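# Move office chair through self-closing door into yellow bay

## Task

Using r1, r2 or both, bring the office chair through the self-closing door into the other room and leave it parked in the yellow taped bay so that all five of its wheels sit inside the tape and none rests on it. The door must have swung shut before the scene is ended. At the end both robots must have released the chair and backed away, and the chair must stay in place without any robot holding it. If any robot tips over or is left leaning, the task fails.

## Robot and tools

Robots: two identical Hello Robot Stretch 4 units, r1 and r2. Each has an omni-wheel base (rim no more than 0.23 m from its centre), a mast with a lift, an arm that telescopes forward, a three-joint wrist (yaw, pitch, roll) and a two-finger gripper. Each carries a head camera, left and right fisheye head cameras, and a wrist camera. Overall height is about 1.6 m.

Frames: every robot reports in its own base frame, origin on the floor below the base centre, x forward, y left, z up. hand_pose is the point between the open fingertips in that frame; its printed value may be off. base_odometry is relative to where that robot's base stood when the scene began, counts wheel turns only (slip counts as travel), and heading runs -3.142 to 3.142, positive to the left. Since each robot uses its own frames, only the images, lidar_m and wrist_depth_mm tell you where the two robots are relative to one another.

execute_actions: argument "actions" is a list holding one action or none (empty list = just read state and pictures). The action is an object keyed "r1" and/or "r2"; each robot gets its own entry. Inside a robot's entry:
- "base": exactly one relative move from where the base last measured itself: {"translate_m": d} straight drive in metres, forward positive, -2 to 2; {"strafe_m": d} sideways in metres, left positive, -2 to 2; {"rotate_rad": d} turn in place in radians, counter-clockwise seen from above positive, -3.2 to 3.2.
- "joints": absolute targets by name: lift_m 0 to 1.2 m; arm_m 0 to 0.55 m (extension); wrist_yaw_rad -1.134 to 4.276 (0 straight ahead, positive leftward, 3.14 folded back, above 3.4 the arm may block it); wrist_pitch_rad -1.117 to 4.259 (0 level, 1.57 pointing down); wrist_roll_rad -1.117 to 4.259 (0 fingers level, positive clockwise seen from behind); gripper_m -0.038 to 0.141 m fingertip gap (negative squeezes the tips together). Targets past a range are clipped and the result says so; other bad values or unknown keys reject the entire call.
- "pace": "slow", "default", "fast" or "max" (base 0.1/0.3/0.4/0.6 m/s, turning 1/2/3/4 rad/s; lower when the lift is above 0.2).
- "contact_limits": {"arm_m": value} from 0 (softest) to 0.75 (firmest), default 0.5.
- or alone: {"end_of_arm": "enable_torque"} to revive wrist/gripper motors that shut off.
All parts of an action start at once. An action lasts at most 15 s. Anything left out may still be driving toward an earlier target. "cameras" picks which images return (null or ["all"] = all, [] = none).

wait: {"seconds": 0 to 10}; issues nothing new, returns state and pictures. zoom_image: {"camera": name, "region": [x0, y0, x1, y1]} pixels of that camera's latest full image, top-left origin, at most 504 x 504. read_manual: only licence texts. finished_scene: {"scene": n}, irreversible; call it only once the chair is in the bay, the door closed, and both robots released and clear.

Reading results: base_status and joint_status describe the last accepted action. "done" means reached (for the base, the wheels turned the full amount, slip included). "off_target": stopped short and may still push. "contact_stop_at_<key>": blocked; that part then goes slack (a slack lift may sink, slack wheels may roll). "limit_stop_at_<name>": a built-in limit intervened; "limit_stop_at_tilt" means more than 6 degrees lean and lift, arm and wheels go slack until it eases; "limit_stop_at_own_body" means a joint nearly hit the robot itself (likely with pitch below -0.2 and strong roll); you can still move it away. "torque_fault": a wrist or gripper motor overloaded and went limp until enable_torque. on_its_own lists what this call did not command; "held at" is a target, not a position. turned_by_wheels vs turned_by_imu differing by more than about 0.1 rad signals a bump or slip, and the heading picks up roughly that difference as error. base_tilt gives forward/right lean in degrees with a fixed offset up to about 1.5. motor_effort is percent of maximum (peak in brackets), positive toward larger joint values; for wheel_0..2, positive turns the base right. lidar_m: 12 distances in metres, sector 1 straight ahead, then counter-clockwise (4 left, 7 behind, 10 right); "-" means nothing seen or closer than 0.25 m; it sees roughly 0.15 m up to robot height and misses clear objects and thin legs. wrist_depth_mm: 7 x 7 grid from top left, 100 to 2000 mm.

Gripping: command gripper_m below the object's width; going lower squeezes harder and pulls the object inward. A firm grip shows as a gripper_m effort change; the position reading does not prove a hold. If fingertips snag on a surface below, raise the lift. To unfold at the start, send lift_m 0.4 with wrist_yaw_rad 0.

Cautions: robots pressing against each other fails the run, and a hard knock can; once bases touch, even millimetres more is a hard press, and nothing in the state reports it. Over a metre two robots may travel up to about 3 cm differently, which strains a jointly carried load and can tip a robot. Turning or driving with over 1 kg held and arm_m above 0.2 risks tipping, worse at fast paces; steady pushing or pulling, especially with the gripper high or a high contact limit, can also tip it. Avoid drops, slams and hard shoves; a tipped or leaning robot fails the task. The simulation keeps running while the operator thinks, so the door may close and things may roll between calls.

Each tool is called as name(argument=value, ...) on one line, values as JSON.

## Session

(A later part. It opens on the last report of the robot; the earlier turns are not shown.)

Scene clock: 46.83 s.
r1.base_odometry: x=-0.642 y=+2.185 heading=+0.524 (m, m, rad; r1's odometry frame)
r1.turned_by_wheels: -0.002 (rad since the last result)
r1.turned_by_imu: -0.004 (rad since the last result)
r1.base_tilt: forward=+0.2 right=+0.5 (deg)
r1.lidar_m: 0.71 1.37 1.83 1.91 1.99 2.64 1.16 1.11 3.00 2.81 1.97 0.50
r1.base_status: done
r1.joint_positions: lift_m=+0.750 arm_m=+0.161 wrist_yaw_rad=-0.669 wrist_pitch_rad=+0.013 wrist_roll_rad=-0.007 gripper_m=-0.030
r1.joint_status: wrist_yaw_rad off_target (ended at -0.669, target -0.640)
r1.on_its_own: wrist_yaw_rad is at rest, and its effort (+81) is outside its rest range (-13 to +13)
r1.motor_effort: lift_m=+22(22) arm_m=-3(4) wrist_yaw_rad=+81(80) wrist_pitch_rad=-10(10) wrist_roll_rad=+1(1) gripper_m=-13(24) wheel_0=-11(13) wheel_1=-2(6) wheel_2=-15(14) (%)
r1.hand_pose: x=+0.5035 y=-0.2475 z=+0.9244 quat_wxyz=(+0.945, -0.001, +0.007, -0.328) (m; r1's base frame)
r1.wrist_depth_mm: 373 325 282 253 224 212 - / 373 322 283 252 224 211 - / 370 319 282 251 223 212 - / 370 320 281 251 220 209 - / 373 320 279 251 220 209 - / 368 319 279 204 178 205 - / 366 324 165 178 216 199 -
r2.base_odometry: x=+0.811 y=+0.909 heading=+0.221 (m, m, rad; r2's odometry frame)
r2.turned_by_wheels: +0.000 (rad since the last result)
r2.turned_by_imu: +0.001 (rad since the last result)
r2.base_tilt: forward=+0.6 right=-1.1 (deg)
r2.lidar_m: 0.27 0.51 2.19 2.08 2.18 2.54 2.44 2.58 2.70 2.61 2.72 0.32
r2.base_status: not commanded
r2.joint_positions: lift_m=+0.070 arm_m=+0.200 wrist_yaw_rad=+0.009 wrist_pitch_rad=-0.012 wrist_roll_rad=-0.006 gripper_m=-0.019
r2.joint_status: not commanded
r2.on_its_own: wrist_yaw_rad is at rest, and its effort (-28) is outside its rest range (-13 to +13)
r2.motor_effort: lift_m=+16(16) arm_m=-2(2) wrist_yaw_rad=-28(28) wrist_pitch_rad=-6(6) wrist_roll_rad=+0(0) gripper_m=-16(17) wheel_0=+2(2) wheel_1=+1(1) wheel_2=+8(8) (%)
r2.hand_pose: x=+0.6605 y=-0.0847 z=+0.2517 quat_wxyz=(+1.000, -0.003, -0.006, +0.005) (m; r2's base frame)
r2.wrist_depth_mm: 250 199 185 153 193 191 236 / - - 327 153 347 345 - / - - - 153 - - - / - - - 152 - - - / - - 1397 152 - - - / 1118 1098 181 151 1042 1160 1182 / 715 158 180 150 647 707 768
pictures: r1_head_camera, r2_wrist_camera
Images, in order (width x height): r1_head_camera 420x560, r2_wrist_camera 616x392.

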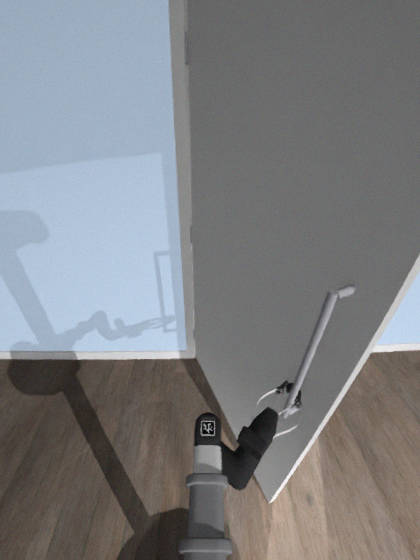

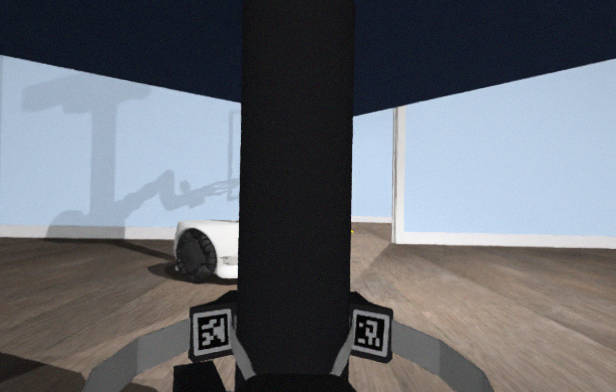

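Needs more backward.

execute_actions(actions=[{"r1":{"base":{"strafe_m":0.1},"joints":{"wrist_yaw_rad":-0.9},"pace":"slow"}}], cameras=[])

Scene clock: 49.07 s.
r1.base_odometry: x=-0.691 y=+2.272 heading=+0.524 (m, m, rad; r1's odometry frame)
r1.turned_by_wheels: +0.000 (rad since the last result)
r1.turned_by_imu: -0.001 (rad since the last result)
r1.base_tilt: forward=+0.2 right=+0.5 (deg)
r1.lidar_m: 0.76 1.34 1.84 1.81 1.88 2.51 1.24 1.14 3.09 2.93 1.99 0.45
r1.base_status: done
r1.joint_positions: lift_m=+0.750 arm_m=+0.161 wrist_yaw_rad=-0.900 wrist_pitch_rad=+0.013 wrist_roll_rad=-0.007 gripper_m=-0.029
r1.joint_status: all done
r1.motor_effort: lift_m=+22(22) arm_m=-3(3) wrist_yaw_rad=-2(79) wrist_pitch_rad=-9(10) wrist_roll_rad=+1(0) gripper_m=-21(25) wheel_0=-5(12) wheel_1=+1(6) wheel_2=-1(14) (%)
r1.hand_pose: x=+0.4422 y=-0.2803 z=+0.9244 quat_wxyz=(+0.900, +0.000, +0.007, -0.435) (m; r1's base frame)
r1.wrist_depth_mm: 325 298 272 244 234 - - / 325 297 272 243 233 - - / 325 294 270 241 232 - - / 322 293 270 241 232 - - / 322 291 270 244 231 - - / 320 294 270 185 224 - - / 319 294 175 153 229 - -
r2.base_odometry: x=+0.811 y=+0.909 heading=+0.221 (m, m, rad; r2's odometry frame)
r2.turned_by_wheels: +0.000 (rad since the last result)
r2.turned_by_imu: +0.001 (rad since the last result)
r2.base_tilt: forward=+0.5 right=-1.2 (deg)
r2.lidar_m: 0.27 0.54 2.21 2.09 2.19 2.54 2.44 2.60 2.70 2.61 2.72 0.31
r2.base_status: not commanded
r2.joint_positions: lift_m=+0.070 arm_m=+0.200 wrist_yaw_rad=+0.009 wrist_pitch_rad=-0.012 wrist_roll_rad=-0.006 gripper_m=-0.019
r2.joint_status: not commanded
r2.on_its_own: wrist_yaw_rad is at rest, and its effort (-28) is outside its rest range (-13 to +13)
r2.motor_effort: lift_m=+16(16) arm_m=-2(2) wrist_yaw_rad=-28(27) wrist_pitch_rad=-7(6) wrist_roll_rad=+0(1) gripper_m=-17(17) wheel_0=+3(3) wheel_1=+1(1) wheel_2=+8(8) (%)
r2.hand_pose: x=+0.6605 y=-0.0847 z=+0.2517 quat_wxyz=(+1.000, -0.003, -0.006, +0.005) (m; r2's base frame)
r2.wrist_depth_mm: 251 200 185 153 193 191 236 / - - 330 153 345 347 - / - - 1499 153 - - - / - - - 153 - - - / - 1863 1397 151 - - - / 1078 1098 180 151 1042 1182 1205 / 723 158 180 150 647 715 778
pictures: none
No camera images: the call's "cameras" was empty. Leave "cameras" out to get every camera's image.

execute_actions(actions=[{"r1":{"base":{"strafe_m":0.14},"joints":{"wrist_yaw_rad":-0.97},"pace":"slow"},"r2":{"base":{"rotate_rad":-0.06},"joints":{"wrist_yaw_rad":0.06},"pace":"slow"}}], cameras=[])

execute_actions(actions=[{"r1":{"base":{"strafe_m":0.16},"pace":"slow"},"r2":{"base":{"translate_m":0.2},"pace":"slow"}}], cameras=["r1_head_camera","r2_head_camera"])

Scene clock: 52.00 s.
r1.base_odometry: x=-0.761 y=+2.393 heading=+0.523 (m, m, rad; r1's odometry frame)
r1.turned_by_wheels: -0.001 (rad since the last result)
r1.turned_by_imu: -0.002 (rad since the last result)
r1.base_tilt: forward=+0.3 right=+0.5 (deg)
r1.lidar_m: 0.92 1.35 1.76 1.65 1.74 2.28 1.35 1.20 3.23 3.08 0.46 0.46
r1.base_status: done
r1.joint_positions: lift_m=+0.750 arm_m=+0.161 wrist_yaw_rad=-0.980 wrist_pitch_rad=+0.012 wrist_roll_rad=-0.007 gripper_m=-0.029
r1.joint_status: all done
r1.on_its_own: wrist_yaw_rad is at rest, and its effort (+30) is outside its rest range (-13 to +13)
r1.motor_effort: lift_m=+22(22) arm_m=-3(3) wrist_yaw_rad=+30(51) wrist_pitch_rad=-8(10) wrist_roll_rad=+1(1) gripper_m=-20(24) wheel_0=-4(6) wheel_1=+0(7) wheel_2=-5(5) (%)
r1.hand_pose: x=+0.4194 y=-0.2883 z=+0.9244 quat_wxyz=(+0.882, +0.000, +0.007, -0.471) (m; r1's base frame)
r1.wrist_depth_mm: 349 312 281 246 235 - - / 349 312 281 245 235 - - / 343 309 279 244 232 - - / 343 309 276 244 233 - - / 345 307 278 244 232 - - / 345 307 278 183 186 - - / 343 307 221 176 227 220 -
r2.base_odometry: x=+0.811 y=+0.909 heading=+0.163 (m, m, rad; r2's odometry frame)
r2.turned_by_wheels: -0.058 (rad since the last result)
r2.turned_by_imu: -0.058 (rad since the last result)
r2.base_tilt: forward=+0.5 right=-1.2 (deg)
r2.lidar_m: 0.26 0.48 2.23 2.11 2.13 2.58 2.47 2.57 2.74 2.61 2.67 0.34
r2.base_status: done
r2.joint_positions: lift_m=+0.070 arm_m=+0.200 wrist_yaw_rad=+0.075 wrist_pitch_rad=-0.012 wrist_roll_rad=-0.006 gripper_m=-0.020
r2.joint_status: all done
r2.on_its_own: wrist_yaw_rad is at rest, and its effort (-46) is outside its rest range (-13 to +13)
r2.motor_effort: lift_m=+16(16) arm_m=-1(2) wrist_yaw_rad=-46(59) wrist_pitch_rad=-5(6) wrist_roll_rad=+1(0) gripper_m=-15(16) wheel_0=+12(13) wheel_1=+4(4) wheel_2=+9(15) (%)
r2.hand_pose: x=+0.6654 y=-0.0655 z=+0.2519 quat_wxyz=(+0.999, -0.003, -0.006, +0.038) (m; r2's base frame)
r2.wrist_depth_mm: 250 200 175 150 193 192 236 / - - 245 150 349 347 - / - - 1464 150 - - - / - - 1464 150 - - - / - 1397 1464 150 - - - / 1078 1118 164 150 1138 1138 1205 / 723 164 155 146 180 750 759
pictures: none
No camera images: the call's "cameras" was empty. Leave "cameras" out to get every camera's image.

Scene clock: 55.30 s.
r1.base_odometry: x=-0.841 y=+2.531 heading=+0.522 (m, m, rad; r1's odometry frame)
r1.turned_by_wheels: -0.001 (rad since the last result)
r1.turned_by_imu: -0.004 (rad since the last result)
r1.base_tilt: forward=+0.0 right=+0.6 (deg)
r1.lidar_m: 1.17 1.31 1.60 1.50 1.56 2.09 - 1.17 3.42 3.23 0.43 0.43
r1.base_status: done
r1.joint_positions: lift_m=+0.750 arm_m=+0.161 wrist_yaw_rad=-0.981 wrist_pitch_rad=+0.012 wrist_roll_rad=-0.007 gripper_m=-0.029
r1.joint_status: not commanded
r1.on_its_own: wrist_yaw_rad is at rest, and its effort (+27) is outside its rest range (-13 to +13)
r1.motor_effort: lift_m=+22(21) arm_m=-3(3) wrist_yaw_rad=+27(47) wrist_pitch_rad=-8(8) wrist_roll_rad=+2(1) gripper_m=-18(20) wheel_0=-5(13) wheel_1=+1(6) wheel_2=-6(9) (%)
r1.hand_pose: x=+0.4192 y=-0.2883 z=+0.9244 quat_wxyz=(+0.882, +0.000, +0.007, -0.471) (m; r1's base frame)
r1.wrist_depth_mm: 439 357 294 239 222 206 - / 439 355 293 238 222 206 - / 436 353 293 239 223 208 - / 433 353 294 239 222 204 - / 439 353 293 238 222 204 - / 442 353 294 176 187 203 - / 436 353 227 168 217 191 -
r2.base_odometry: x=+1.008 y=+0.942 heading=+0.162 (m, m, rad; r2's odometry frame)
r2.turned_by_wheels: -0.001 (rad since the last result)
r2.turned_by_imu: -0.001 (rad since the last result)
r2.base_tilt: forward=+0.5 right=-1.1 (deg)
r2.lidar_m: 0.25 0.54 2.22 2.12 2.15 2.83 2.66 2.73 2.74 2.61 2.68 0.30
r2.base_status: done
r2.joint_positions: lift_m=+0.070 arm_m=+0.200 wrist_yaw_rad=+0.047 wrist_pitch_rad=-0.012 wrist_roll_rad=-0.006 gripper_m=-0.020
r2.joint_status: not commanded
r2.on_its_own: wrist_yaw_rad is at rest, and its effort (+38) is outside its rest range (-13 to +13)
r2.motor_effort: lift_m=+17(16) arm_m=+0(1) wrist_yaw_rad=+38(44) wrist_pitch_rad=-4(5) wrist_roll_rad=+1(1) gripper_m=-8(13) wheel_0=-4(12) wheel_1=-2(8) wheel_2=-10(11) (%)
r2.hand_pose: x=+0.6631 y=-0.0738 z=+0.2519 quat_wxyz=(+1.000, -0.003, -0.006, +0.023) (m; r2's base frame)
r2.wrist_depth_mm: 253 202 198 135 182 193 238 / - - 359 134 322 351 - / - - - 134 - - - / - - - 134 - - - / 1160 1336 1808 133 1983 - - / 1078 1078 960 133 960 1160 1182 / 707 634 181 132 175 661 778
pictures: r1_head_camera, r2_head_camera
Images, in order (width x height): r1_head_camera 420x560, r2_head_camera 420x560.

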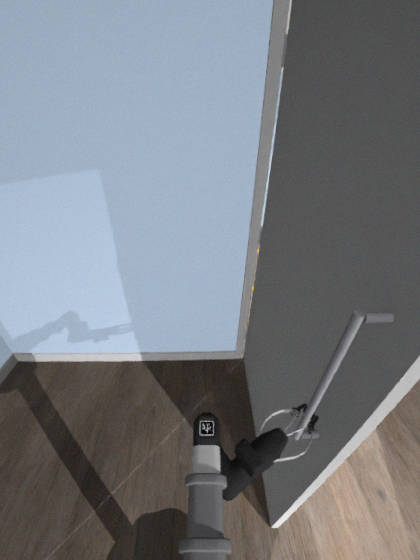

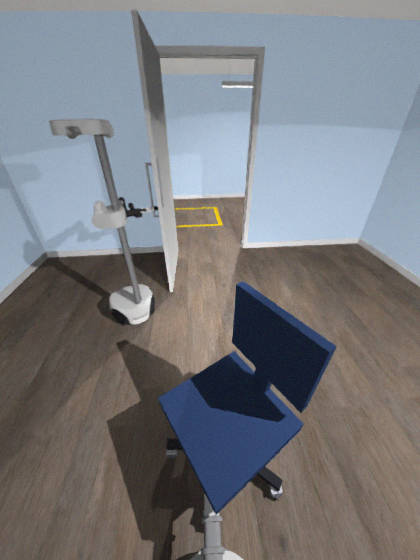

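execute_actions(actions=[{"r1":{"base":{"strafe_m":0.15},"pace":"slow"},"r2":{"base":{"translate_m":1.3}}}], cameras=["r2_head_camera"])

Scene clock: 61.30 s.
r1.base_odometry: x=-0.916 y=+2.661 heading=+0.522 (m, m, rad; r1's odometry frame)
r1.turned_by_wheels: +0.000 (rad since the last result)
r1.turned_by_imu: -0.003 (rad since the last result)
r1.base_tilt: forward=+0.2 right=+0.6 (deg)
r1.lidar_m: 1.27 1.33 1.43 1.34 1.40 1.87 - 4.70 0.79 0.66 0.43 0.43
r1.base_status: done
r1.joint_positions: lift_m=+0.750 arm_m=+0.161 wrist_yaw_rad=-0.966 wrist_pitch_rad=+0.013 wrist_roll_rad=-0.007 gripper_m=-0.029
r1.joint_status: not commanded
r1.motor_effort: lift_m=+22(21) arm_m=-3(3) wrist_yaw_rad=-12(28) wrist_pitch_rad=-9(10) wrist_roll_rad=+2(2) gripper_m=-21(21) wheel_0=-5(12) wheel_1=+2(6) wheel_2=-1(5) (%)
r1.hand_pose: x=+0.4235 y=-0.2870 z=+0.9243 quat_wxyz=(+0.886, +0.000, +0.007, -0.464) (m; r1's base frame)
r1.wrist_depth_mm: 676 455 332 243 217 204 - / 699 459 330 242 219 199 - / 691 452 332 244 220 199 - / 699 452 329 245 220 197 - / 683 452 330 243 220 196 - / 723 459 332 183 204 195 - / 707 466 241 179 213 187 -
r2.base_odometry: x=+2.292 y=+1.149 heading=+0.161 (m, m, rad; r2's odometry frame)
r2.turned_by_wheels: -0.001 (rad since the last result)
r2.turned_by_imu: -0.014 (rad since the last result)
r2.base_tilt: forward=+0.4 right=-1.1 (deg)
r2.lidar_m: 0.33 0.40 0.75 2.19 2.23 2.94 4.09 3.81 2.66 2.51 2.60 0.28
r2.base_status: done
r2.joint_positions: lift_m=+0.070 arm_m=+0.200 wrist_yaw_rad=+0.051 wrist_pitch_rad=-0.012 wrist_roll_rad=-0.006 gripper_m=-0.020
r2.joint_status: not commanded
r2.on_its_own: wrist_yaw_rad is at rest, and its effort (+24) is outside its rest range (-13 to +13)
r2.motor_effort: lift_m=+16(16) arm_m=+2(2) wrist_yaw_rad=+24(57) wrist_pitch_rad=-5(5) wrist_roll_rad=+1(0) gripper_m=-10(11) wheel_0=-2(7) wheel_1=-1(5) wheel_2=-6(24) (%)
r2.hand_pose: x=+0.6632 y=-0.0725 z=+0.2518 quat_wxyz=(+1.000, -0.003, -0.006, +0.026) (m; r2's base frame)
r2.wrist_depth_mm: 253 230 198 131 182 193 237 / 788 370 359 130 322 349 904 / 842 1160 - 130 - 1464 1499 / 831 1138 - 131 - 1430 1430 / 842 1160 - 130 1661 1430 1430 / 842 1042 182 130 931 1160 1182 / 715 634 179 129 175 707 759
pictures: r2_head_camera
Images, in order (width x height): r2_head_camera 420x560.

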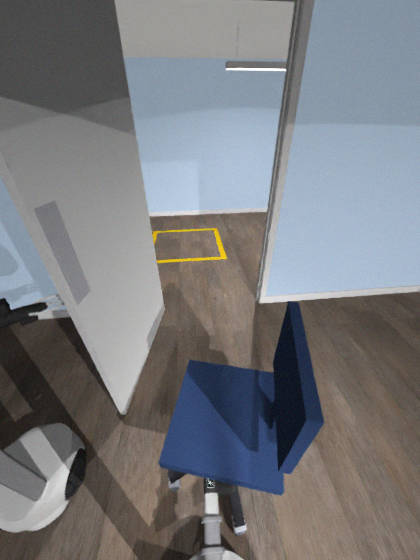

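execute_actions(actions=[{"r2":{"base":{"rotate_rad":0.075},"joints":{"wrist_yaw_rad":0.0},"pace":"slow"}}], cameras=[])

execute_actions(actions=[{"r2":{"base":{"translate_m":1.5},"joints":{"wrist_yaw_rad":0.06}}}], cameras=["r2_head_camera"])

Scene clock: 62.73 s.
r1.base_odometry: x=-0.916 y=+2.661 heading=+0.522 (m, m, rad; r1's odometry frame)
r1.turned_by_wheels: +0.000 (rad since the last result)
r1.turned_by_imu: +0.000 (rad since the last result)
r1.base_tilt: forward=+0.2 right=+0.6 (deg)
r1.lidar_m: 1.28 1.35 1.45 1.36 1.43 1.86 - 4.67 0.79 0.66 0.45 0.44
r1.base_status: not commanded
r1.joint_positions: lift_m=+0.750 arm_m=+0.161 wrist_yaw_rad=-0.966 wrist_pitch_rad=+0.013 wrist_roll_rad=-0.007 gripper_m=-0.029
r1.joint_status: not commanded
r1.motor_effort: lift_m=+22(22) arm_m=-3(3) wrist_yaw_rad=-12(13) wrist_pitch_rad=-10(10) wrist_roll_rad=+1(1) gripper_m=-23(21) wheel_0=-6(6) wheel_1=+2(2) wheel_2=-1(1) (%)
r1.hand_pose: x=+0.4235 y=-0.2870 z=+0.9243 quat_wxyz=(+0.886, +0.000, +0.007, -0.464) (m; r1's base frame)
r1.wrist_depth_mm: 676 459 330 241 219 203 - / 691 459 330 243 220 198 - / 683 449 330 243 219 200 - / 691 455 330 242 220 198 - / 699 452 330 244 220 196 - / 707 455 334 182 204 195 - / 691 466 239 178 214 187 -
r2.base_odometry: x=+2.292 y=+1.149 heading=+0.234 (m, m, rad; r2's odometry frame)
r2.turned_by_wheels: +0.073 (rad since the last result)
r2.turned_by_imu: +0.074 (rad since the last result)
r2.base_tilt: forward=+0.4 right=-1.1 (deg)
r2.lidar_m: 0.34 0.40 0.77 2.18 2.30 3.20 4.10 3.55 2.65 2.53 2.58 0.25
r2.base_status: done
r2.joint_positions: lift_m=+0.070 arm_m=+0.200 wrist_yaw_rad=-0.012 wrist_pitch_rad=-0.012 wrist_roll_rad=-0.006 gripper_m=-0.020
r2.joint_status: all done
r2.on_its_own: wrist_yaw_rad is at rest, and its effort (+32) is outside its rest range (-13 to +13)
r2.motor_effort: lift_m=+16(16) arm_m=+2(2) wrist_yaw_rad=+32(64) wrist_pitch_rad=-6(7) wrist_roll_rad=+0(0) gripper_m=-12(11) wheel_0=-10(15) wheel_1=-4(5) wheel_2=-10(16) (%)
r2.hand_pose: x=+0.6580 y=-0.0908 z=+0.2518 quat_wxyz=(+1.000, -0.003, -0.006, -0.006) (m; r2's base frame)
r2.wrist_depth_mm: 252 234 199 137 171 193 223 / 778 370 364 137 240 347 345 / 788 1078 - 137 - 1430 1464 / 798 1078 - 136 - 1430 1464 / 788 1078 - 137 - 1430 1464 / 809 976 991 136 183 1160 1205 / 715 621 181 135 176 430 768
pictures: none
No camera images: the call's "cameras" was empty. Leave "cameras" out to get every camera's image.

Scene clock: 69.20 s.
r1.base_odometry: x=-0.916 y=+2.661 heading=+0.522 (m, m, rad; r1's odometry frame)
r1.turned_by_wheels: +0.000 (rad since the last result)
r1.turned_by_imu: -0.002 (rad since the last result)
r1.base_tilt: forward=+0.1 right=+0.7 (deg)
r1.lidar_m: 1.29 1.35 1.42 1.35 1.38 1.88 - 4.67 3.55 3.38 0.43 0.45
r1.base_status: not commanded
r1.joint_positions: lift_m=+0.750 arm_m=+0.161 wrist_yaw_rad=-0.966 wrist_pitch_rad=+0.013 wrist_roll_rad=-0.007 gripper_m=-0.029
r1.joint_status: not commanded
r1.on_its_own: wrist_yaw_rad is at rest, and its effort (-14) is outside its rest range (-13 to +13)
r1.motor_effort: lift_m=+22(22) arm_m=-3(3) wrist_yaw_rad=-14(14) wrist_pitch_rad=-10(9) wrist_roll_rad=+2(2) gripper_m=-21(22) wheel_0=-5(5) wheel_1=+2(2) wheel_2=-1(1) (%)
r1.hand_pose: x=+0.4235 y=-0.2870 z=+0.9243 quat_wxyz=(+0.886, +0.000, +0.007, -0.464) (m; r1's base frame)
r1.wrist_depth_mm: 668 455 334 242 217 204 - / 699 452 330 242 220 198 - / 683 452 329 243 220 200 - / 683 452 330 244 220 198 - / 699 452 332 243 219 196 - / 715 455 334 183 204 195 - / 707 466 240 179 214 187 -
r2.base_odometry: x=+3.750 y=+1.498 heading=+0.234 (m, m, rad; r2's odometry frame)
r2.turned_by_wheels: +0.000 (rad since the last result)
r2.turned_by_imu: +0.010 (rad since the last result)
r2.base_tilt: forward=+0.4 right=-1.2 (deg)
r2.lidar_m: 0.29 0.36 0.30 0.28 0.37 0.60 - 3.59 2.66 1.21 0.77 0.29
r2.base_status: done
r2.joint_positions: lift_m=+0.070 arm_m=+0.200 wrist_yaw_rad=+0.060 wrist_pitch_rad=-0.012 wrist_roll_rad=-0.006 gripper_m=-0.020
r2.joint_status: all done
r2.motor_effort: lift_m=+16(16) arm_m=+2(2) wrist_yaw_rad=-1(69) wrist_pitch_rad=-5(5) wrist_roll_rad=+0(1) gripper_m=-10(10) wheel_0=+2(14) wheel_1=+2(9) wheel_2=-2(19) (%)
r2.hand_pose: x=+0.6638 y=-0.0699 z=+0.2519 quat_wxyz=(+1.000, -0.003, -0.006, +0.030) (m; r2's base frame)
r2.wrist_depth_mm: 251 213 176 128 194 193 208 / - - 304 128 351 - - / - - - 128 - - - / - - - 127 - - - / - - 1537 126 - - - / 1098 1098 175 126 1042 1160 1182 / 723 162 176 126 179 741 768
pictures: r2_head_camera
Images, in order (width x height): r2_head_camera 420x560.

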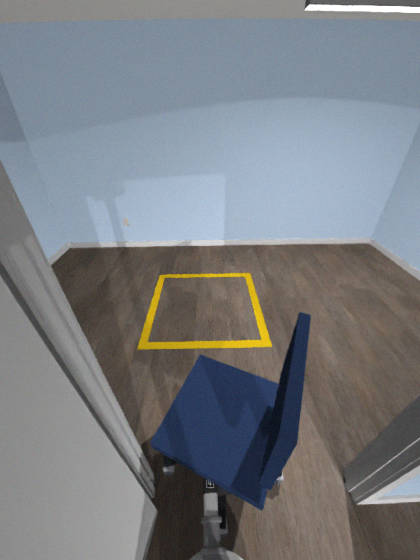

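execute_actions(actions=[{"r2":{"base":{"translate_m":0.45},"pace":"slow"}}], cameras=[])

execute_actions(actions=[{"r2":{"base":{"translate_m":0.55},"joints":{"wrist_yaw_rad":0.14}}}], cameras=["r2_head_camera"])

Scene clock: 75.27 s.
r1.base_odometry: x=-0.916 y=+2.661 heading=+0.522 (m, m, rad; r1's odometry frame)
r1.turned_by_wheels: +0.000 (rad since the last result)
r1.turned_by_imu: -0.002 (rad since the last result)
r1.base_tilt: forward=+0.3 right=+0.7 (deg)
r1.lidar_m: 1.29 1.32 1.42 1.35 1.41 1.89 - 4.70 3.61 3.38 0.42 0.42
r1.base_status: not commanded
r1.joint_positions: lift_m=+0.750 arm_m=+0.161 wrist_yaw_rad=-0.966 wrist_pitch_rad=+0.013 wrist_roll_rad=-0.007 gripper_m=-0.029
r1.joint_status: not commanded
r1.on_its_own: wrist_yaw_rad is at rest, and its effort (-15) is outside its rest range (-13 to +13)
r1.motor_effort: lift_m=+22(22) arm_m=-3(3) wrist_yaw_rad=-15(14) wrist_pitch_rad=-11(8) wrist_roll_rad=-1(0) gripper_m=-23(21) wheel_0=-6(6) wheel_1=+2(2) wheel_2=-1(1) (%)
r1.hand_pose: x=+0.4235 y=-0.2870 z=+0.9243 quat_wxyz=(+0.886, +0.000, +0.007, -0.464) (m; r1's base frame)
r1.wrist_depth_mm: 691 455 334 242 217 204 - / 699 455 329 242 219 200 - / 683 452 332 243 220 200 - / 691 449 330 243 220 198 - / 699 459 332 243 220 195 - / 699 455 332 183 203 195 - / 691 462 240 179 213 188 -
r2.base_odometry: x=+4.188 y=+1.602 heading=+0.235 (m, m, rad; r2's odometry frame)
r2.turned_by_wheels: +0.000 (rad since the last result)
r2.turned_by_imu: +0.003 (rad since the last result)
r2.base_tilt: forward=+0.5 right=-1.2 (deg)
r2.lidar_m: 0.26 0.45 2.18 0.25 0.25 0.42 - 3.57 2.66 0.70 2.70 0.29
r2.base_status: done
r2.joint_positions: lift_m=+0.070 arm_m=+0.200 wrist_yaw_rad=+0.058 wrist_pitch_rad=-0.012 wrist_roll_rad=-0.006 gripper_m=-0.020
r2.joint_status: not commanded
r2.motor_effort: lift_m=+16(17) arm_m=+2(2) wrist_yaw_rad=+4(5) wrist_pitch_rad=-5(5) wrist_roll_rad=+0(0) gripper_m=-10(11) wheel_0=+4(7) wheel_1=+3(6) wheel_2=-3(8) (%)
r2.hand_pose: x=+0.6637 y=-0.0704 z=+0.2519 quat_wxyz=(+1.000, -0.003, -0.006, +0.029) (m; r2's base frame)
r2.wrist_depth_mm: 252 213 187 128 195 195 237 / - - 307 128 351 - - / - - - 127 - - - / - - - 127 - - - / - - 1537 126 - - - / 1060 1078 175 126 1025 1160 1182 / 715 162 175 125 179 750 768
pictures: none
No camera images: the call's "cameras" was empty. Leave "cameras" out to get every camera's image.

Scene clock: 78.57 s.
r1.base_odometry: x=-0.916 y=+2.661 heading=+0.522 (m, m, rad; r1's odometry frame)
r1.turned_by_wheels: +0.000 (rad since the last result)
r1.turned_by_imu: -0.001 (rad since the last result)
r1.base_tilt: forward=+0.0 right=+0.6 (deg)
r1.lidar_m: 1.28 1.34 1.44 1.34 1.39 1.87 - 4.70 3.59 3.37 0.42 0.42
r1.base_status: not commanded
r1.joint_positions: lift_m=+0.750 arm_m=+0.161 wrist_yaw_rad=-0.966 wrist_pitch_rad=+0.013 wrist_roll_rad=-0.007 gripper_m=-0.029
r1.joint_status: not commanded
r1.motor_effort: lift_m=+22(22) arm_m=-3(3) wrist_yaw_rad=-12(14) wrist_pitch_rad=-10(10) wrist_roll_rad=+0(3) gripper_m=-24(23) wheel_0=-5(6) wheel_1=+2(2) wheel_2=-1(1) (%)
r1.hand_pose: x=+0.4235 y=-0.2870 z=+0.9243 quat_wxyz=(+0.886, +0.000, +0.007, -0.464) (m; r1's base frame)
r1.wrist_depth_mm: 691 459 330 242 218 204 - / 699 452 330 242 219 199 - / 683 452 330 242 220 199 - / 691 455 330 242 218 198 - / 691 455 332 243 220 195 - / 707 459 330 182 204 195 - / 699 466 242 179 213 187 -
r2.base_odometry: x=+4.723 y=+1.730 heading=+0.235 (m, m, rad; r2's odometry frame)
r2.turned_by_wheels: +0.000 (rad since the last result)
r2.turned_by_imu: -0.001 (rad since the last result)
r2.base_tilt: forward=+0.4 right=-1.2 (deg)
r2.lidar_m: 0.25 0.41 2.23 1.86 0.72 0.57 - 3.81 0.89 2.26 2.73 0.28
r2.base_status: done
r2.joint_positions: lift_m=+0.070 arm_m=+0.200 wrist_yaw_rad=+0.139 wrist_pitch_rad=-0.012 wrist_roll_rad=-0.006 gripper_m=-0.020
r2.joint_status: all done
r2.motor_effort: lift_m=+16(16) arm_m=+2(2) wrist_yaw_rad=+1(41) wrist_pitch_rad=-5(5) wrist_roll_rad=+1(0) gripper_m=-11(10) wheel_0=+4(5) wheel_1=+1(6) wheel_2=-2(22) (%)
r2.hand_pose: x=+0.6683 y=-0.0465 z=+0.2518 quat_wxyz=(+0.998, -0.003, -0.006, +0.070) (m; r2's base frame)
r2.wrist_depth_mm: 252 234 187 122 183 194 238 / - 1983 334 122 351 1808 1708 / - 1983 1983 121 1808 1708 1756 / - - 1983 121 1808 1808 1708 / - 1921 1618 121 1808 1808 1661 / 1042 1060 175 121 1008 1138 1182 / 715 160 174 120 179 707 768
pictures: r2_head_camera
Images, in order (width x height): r2_head_camera 420x560.

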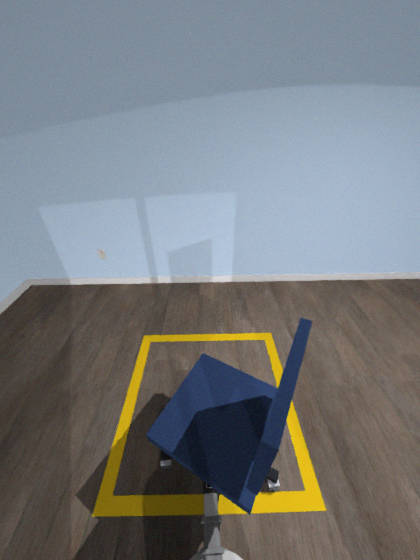

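execute_actions(actions=[{"r2":{"joints":{"arm_m":0.46},"pace":"slow"},"r1":{"joints":{"gripper_m":0.1}}}], cameras=["r1_head_camera"])

execute_actions(actions=[{"r2":{"joints":{"gripper_m":0.14}},"r1":{"joints":{"arm_m":0.05},"pace":"slow"}}], cameras=["r1_head_camera"])

execute_actions(actions=[{"r2":{"base":{"translate_m":-0.12},"joints":{"arm_m":0}}}], cameras=["r1_head_camera","r2_head_camera","r2_wrist_camera"])

Scene clock: 82.83 s.
r1.base_odometry: x=-0.916 y=+2.661 heading=+0.522 (m, m, rad; r1's odometry frame)
r1.turned_by_wheels: +0.000 (rad since the last result)
r1.turned_by_imu: -0.001 (rad since the last result)
r1.base_tilt: forward=+0.2 right=+0.6 (deg)
r1.lidar_m: 1.29 1.33 1.45 1.35 1.41 1.86 - 4.69 3.58 3.38 1.80 1.37
r1.base_status: not commanded
r1.joint_positions: lift_m=+0.750 arm_m=+0.161 wrist_yaw_rad=-0.970 wrist_pitch_rad=+0.013 wrist_roll_rad=-0.007 gripper_m=+0.100
r1.joint_status: all done
r1.motor_effort: lift_m=+22(21) arm_m=-3(3) wrist_yaw_rad=-2(32) wrist_pitch_rad=-9(10) wrist_roll_rad=-1(0) gripper_m=-3(20) wheel_0=-1(6) wheel_1=+2(2) wheel_2=-1(1) (%)
r1.hand_pose: x=+0.4224 y=-0.2874 z=+0.9244 quat_wxyz=(+0.885, +0.000, +0.007, -0.466) (m; r1's base frame)
r1.wrist_depth_mm: 917 1098 1430 - - - - / 904 1098 1430 - - - - / 917 1098 1397 - - - - / 904 1098 1366 - - - - / 891 1078 1336 - - - - / 878 1008 1308 - 202 - - / 904 1025 1229 147 - - -
r2.base_odometry: x=+4.723 y=+1.730 heading=+0.235 (m, m, rad; r2's odometry frame)
r2.turned_by_wheels: +0.000 (rad since the last result)
r2.turned_by_imu: +0.002 (rad since the last result)
r2.base_tilt: forward=+0.4 right=-1.2 (deg)
r2.lidar_m: 0.52 0.72 2.21 1.84 0.68 0.56 0.59 0.68 0.91 2.27 2.68 0.56
r2.base_status: not commanded
r2.joint_positions: lift_m=+0.070 arm_m=+0.458 wrist_yaw_rad=+0.140 wrist_pitch_rad=-0.013 wrist_roll_rad=-0.006 gripper_m=-0.020
r2.joint_status: all done
r2.motor_effort: lift_m=+16(16) arm_m=+8(8) wrist_yaw_rad=-3(9) wrist_pitch_rad=-2(5) wrist_roll_rad=+1(0) gripper_m=-9(10) wheel_0=+7(7) wheel_1=+3(3) wheel_2=-3(5) (%)
r2.hand_pose: x=+0.9272 y=-0.0462 z=+0.2521 quat_wxyz=(+0.998, -0.003, -0.007, +0.070) (m; r2's base frame)
r2.wrist_depth_mm: 251 234 177 121 195 194 238 / 1756 1708 304 121 351 1537 1499 / 1808 1756 1661 121 1576 1499 1499 / 1708 1708 1618 121 1576 1537 1499 / 1756 1708 1576 120 1537 1537 1499 / 1078 1098 175 119 1025 1160 1182 / 715 162 168 118 178 707 768
pictures: r1_head_camera
Images, in order (width x height): r1_head_camera 420x560.

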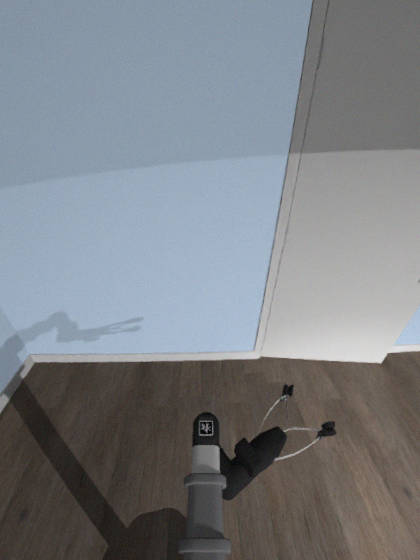

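Scene clock: 85.33 s.
r1.base_odometry: x=-0.916 y=+2.661 heading=+0.522 (m, m, rad; r1's odometry frame)
r1.turned_by_wheels: +0.000 (rad since the last result)
r1.turned_by_imu: -0.001 (rad since the last result)
r1.base_tilt: forward=+0.2 right=+0.5 (deg)
r1.lidar_m: 1.28 1.34 1.43 1.36 1.39 1.91 - 4.66 3.58 3.38 1.92 1.34
r1.base_status: not commanded
r1.joint_positions: lift_m=+0.750 arm_m=+0.051 wrist_yaw_rad=-0.970 wrist_pitch_rad=+0.013 wrist_roll_rad=-0.007 gripper_m=+0.100
r1.joint_status: all done
r1.motor_effort: lift_m=+21(22) arm_m=-8(10) wrist_yaw_rad=+0(0) wrist_pitch_rad=-10(10) wrist_roll_rad=+0(1) gripper_m=-1(4) wheel_0=-1(1) wheel_1=+2(2) wheel_2=-1(1) (%)
r1.hand_pose: x=+0.3134 y=-0.2874 z=+0.9244 quat_wxyz=(+0.885, +0.000, +0.007, -0.466) (m; r1's base frame)
r1.wrist_depth_mm: 1042 1255 1756 - - - - / 1025 1229 1661 - - - - / 1008 1255 1661 - - - - / 1025 1229 1661 - - - - / 1008 1229 1661 - - - - / 1008 1160 1576 - 202 - - / 991 1138 1499 148 - - -
r2.base_odometry: x=+4.723 y=+1.730 heading=+0.235 (m, m, rad; r2's odometry frame)
r2.turned_by_wheels: +0.000 (rad since the last result)
r2.turned_by_imu: +0.000 (rad since the last result)
r2.base_tilt: forward=+0.5 right=-1.1 (deg)
r2.lidar_m: 0.53 0.75 2.21 1.85 0.72 0.56 0.57 0.62 0.87 2.27 2.73 0.60
r2.base_status: not commanded
r2.joint_positions: lift_m=+0.070 arm_m=+0.459 wrist_yaw_rad=+0.138 wrist_pitch_rad=-0.013 wrist_roll_rad=-0.006 gripper_m=+0.140
r2.joint_status: all done
r2.motor_effort: lift_m=+16(16) arm_m=+7(8) wrist_yaw_rad=+5(4) wrist_pitch_rad=-3(4) wrist_roll_rad=+0(0) gripper_m=+0(7) wheel_0=+3(7) wheel_1=+2(4) wheel_2=-5(4) (%)
r2.hand_pose: x=+0.9274 y=-0.0469 z=+0.2520 quat_wxyz=(+0.998, -0.003, -0.007, +0.069) (m; r2's base frame)
r2.wrist_depth_mm: 253 203 177 133 195 195 239 / 1756 1661 306 132 353 1537 1464 / 1808 1708 1661 132 1537 1537 1499 / 1756 1756 1618 132 1576 1576 1430 / 1808 1708 1537 132 1537 1537 1499 / 1098 976 210 132 917 1138 1205 / 715 640 144 131 683 699 750
pictures: r1_head_camera
Images, in order (width x height): r1_head_camera 420x560.

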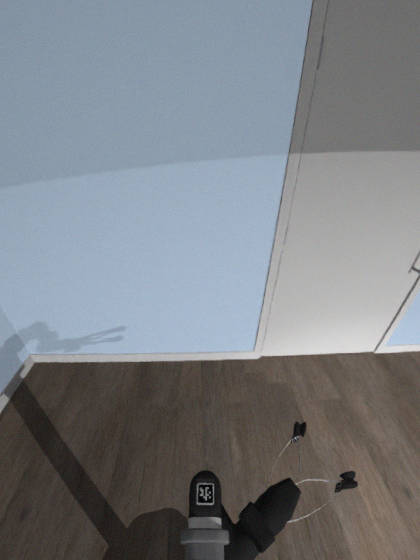

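Scene clock: 87.77 s.
r1.base_odometry: x=-0.916 y=+2.661 heading=+0.522 (m, m, rad; r1's odometry frame)
r1.turned_by_wheels: +0.000 (rad since the last result)
r1.turned_by_imu: -0.001 (rad since the last result)
r1.base_tilt: forward=+0.3 right=+0.5 (deg)
r1.lidar_m: 1.27 1.35 1.42 1.34 1.39 1.88 - 4.68 3.52 3.39 1.93 1.37
r1.base_status: not commanded
r1.joint_positions: lift_m=+0.750 arm_m=+0.051 wrist_yaw_rad=-0.970 wrist_pitch_rad=+0.013 wrist_roll_rad=-0.007 gripper_m=+0.100
r1.joint_status: not commanded
r1.motor_effort: lift_m=+21(22) arm_m=-8(8) wrist_yaw_rad=-2(2) wrist_pitch_rad=-9(9) wrist_roll_rad=+0(1) gripper_m=-3(2) wheel_0=-1(1) wheel_1=+2(2) wheel_2=-1(1) (%)
r1.hand_pose: x=+0.3134 y=-0.2874 z=+0.9244 quat_wxyz=(+0.885, +0.000, +0.007, -0.466) (m; r1's base frame)
r1.wrist_depth_mm: 1025 1255 1661 - - - - / 1008 1255 1618 - - - - / 1025 1255 1661 - - - - / 1025 1255 1618 - - - - / 991 1229 1618 - - - - / 976 1160 1537 - 203 - - / 1008 1138 1537 148 - - -
r2.base_odometry: x=+4.606 y=+1.702 heading=+0.235 (m, m, rad; r2's odometry frame)
r2.turned_by_wheels: +0.000 (rad since the last result)
r2.turned_by_imu: +0.001 (rad since the last result)
r2.base_tilt: forward=+0.4 right=-1.2 (deg)
r2.lidar_m: 0.63 0.89 2.20 1.43 0.52 0.46 0.45 0.47 0.70 1.76 2.69 0.78
r2.base_status: done
r2.joint_positions: lift_m=+0.070 arm_m=+0.001 wrist_yaw_rad=+0.140 wrist_pitch_rad=-0.012 wrist_roll_rad=-0.006 gripper_m=+0.140
r2.joint_status: all done
r2.motor_effort: lift_m=+16(16) arm_m=-5(3) wrist_yaw_rad=-1(4) wrist_pitch_rad=-5(5) wrist_roll_rad=+0(0) gripper_m=-1(0) wheel_0=+1(4) wheel_1=+1(4) wheel_2=-1(5) (%)
r2.hand_pose: x=+0.4696 y=-0.0463 z=+0.2519 quat_wxyz=(+0.998, -0.003, -0.006, +0.070) (m; r2's base frame)
r2.wrist_depth_mm: - - - - - 634 - / - - - 473 418 - - / - - 691 647 647 768 - / - - - - - - - / - - - 1983 - - - / 1078 205 715 707 778 946 1182 / 715 683 676 151 699 530 778
pictures: r1_head_camera, r2_head_camera, r2_wrist_camera
Images, in order (width x height): r1_head_camera 420x560, r2_head_camera 420x560, r2_wrist_camera 616x392.

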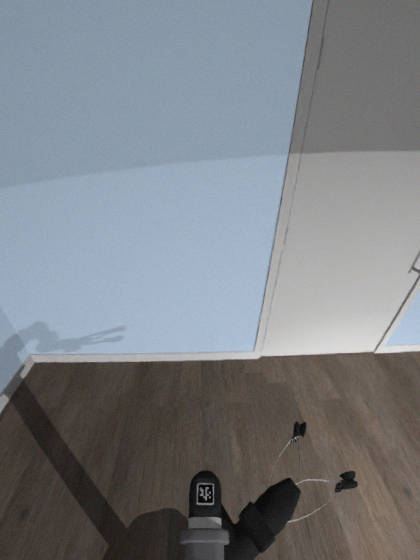

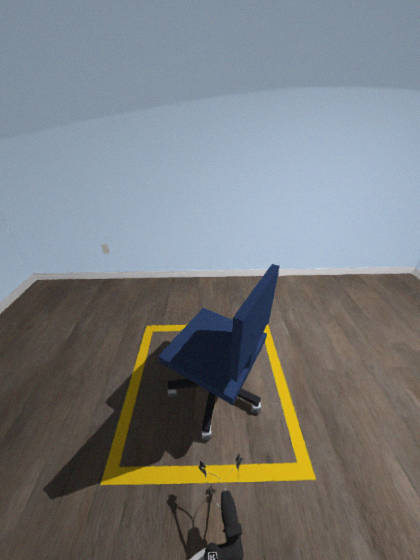

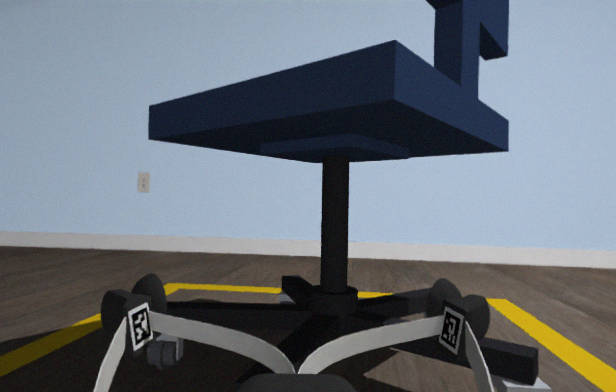

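finished_scene(scene=1)

The scene is finished: the task was done.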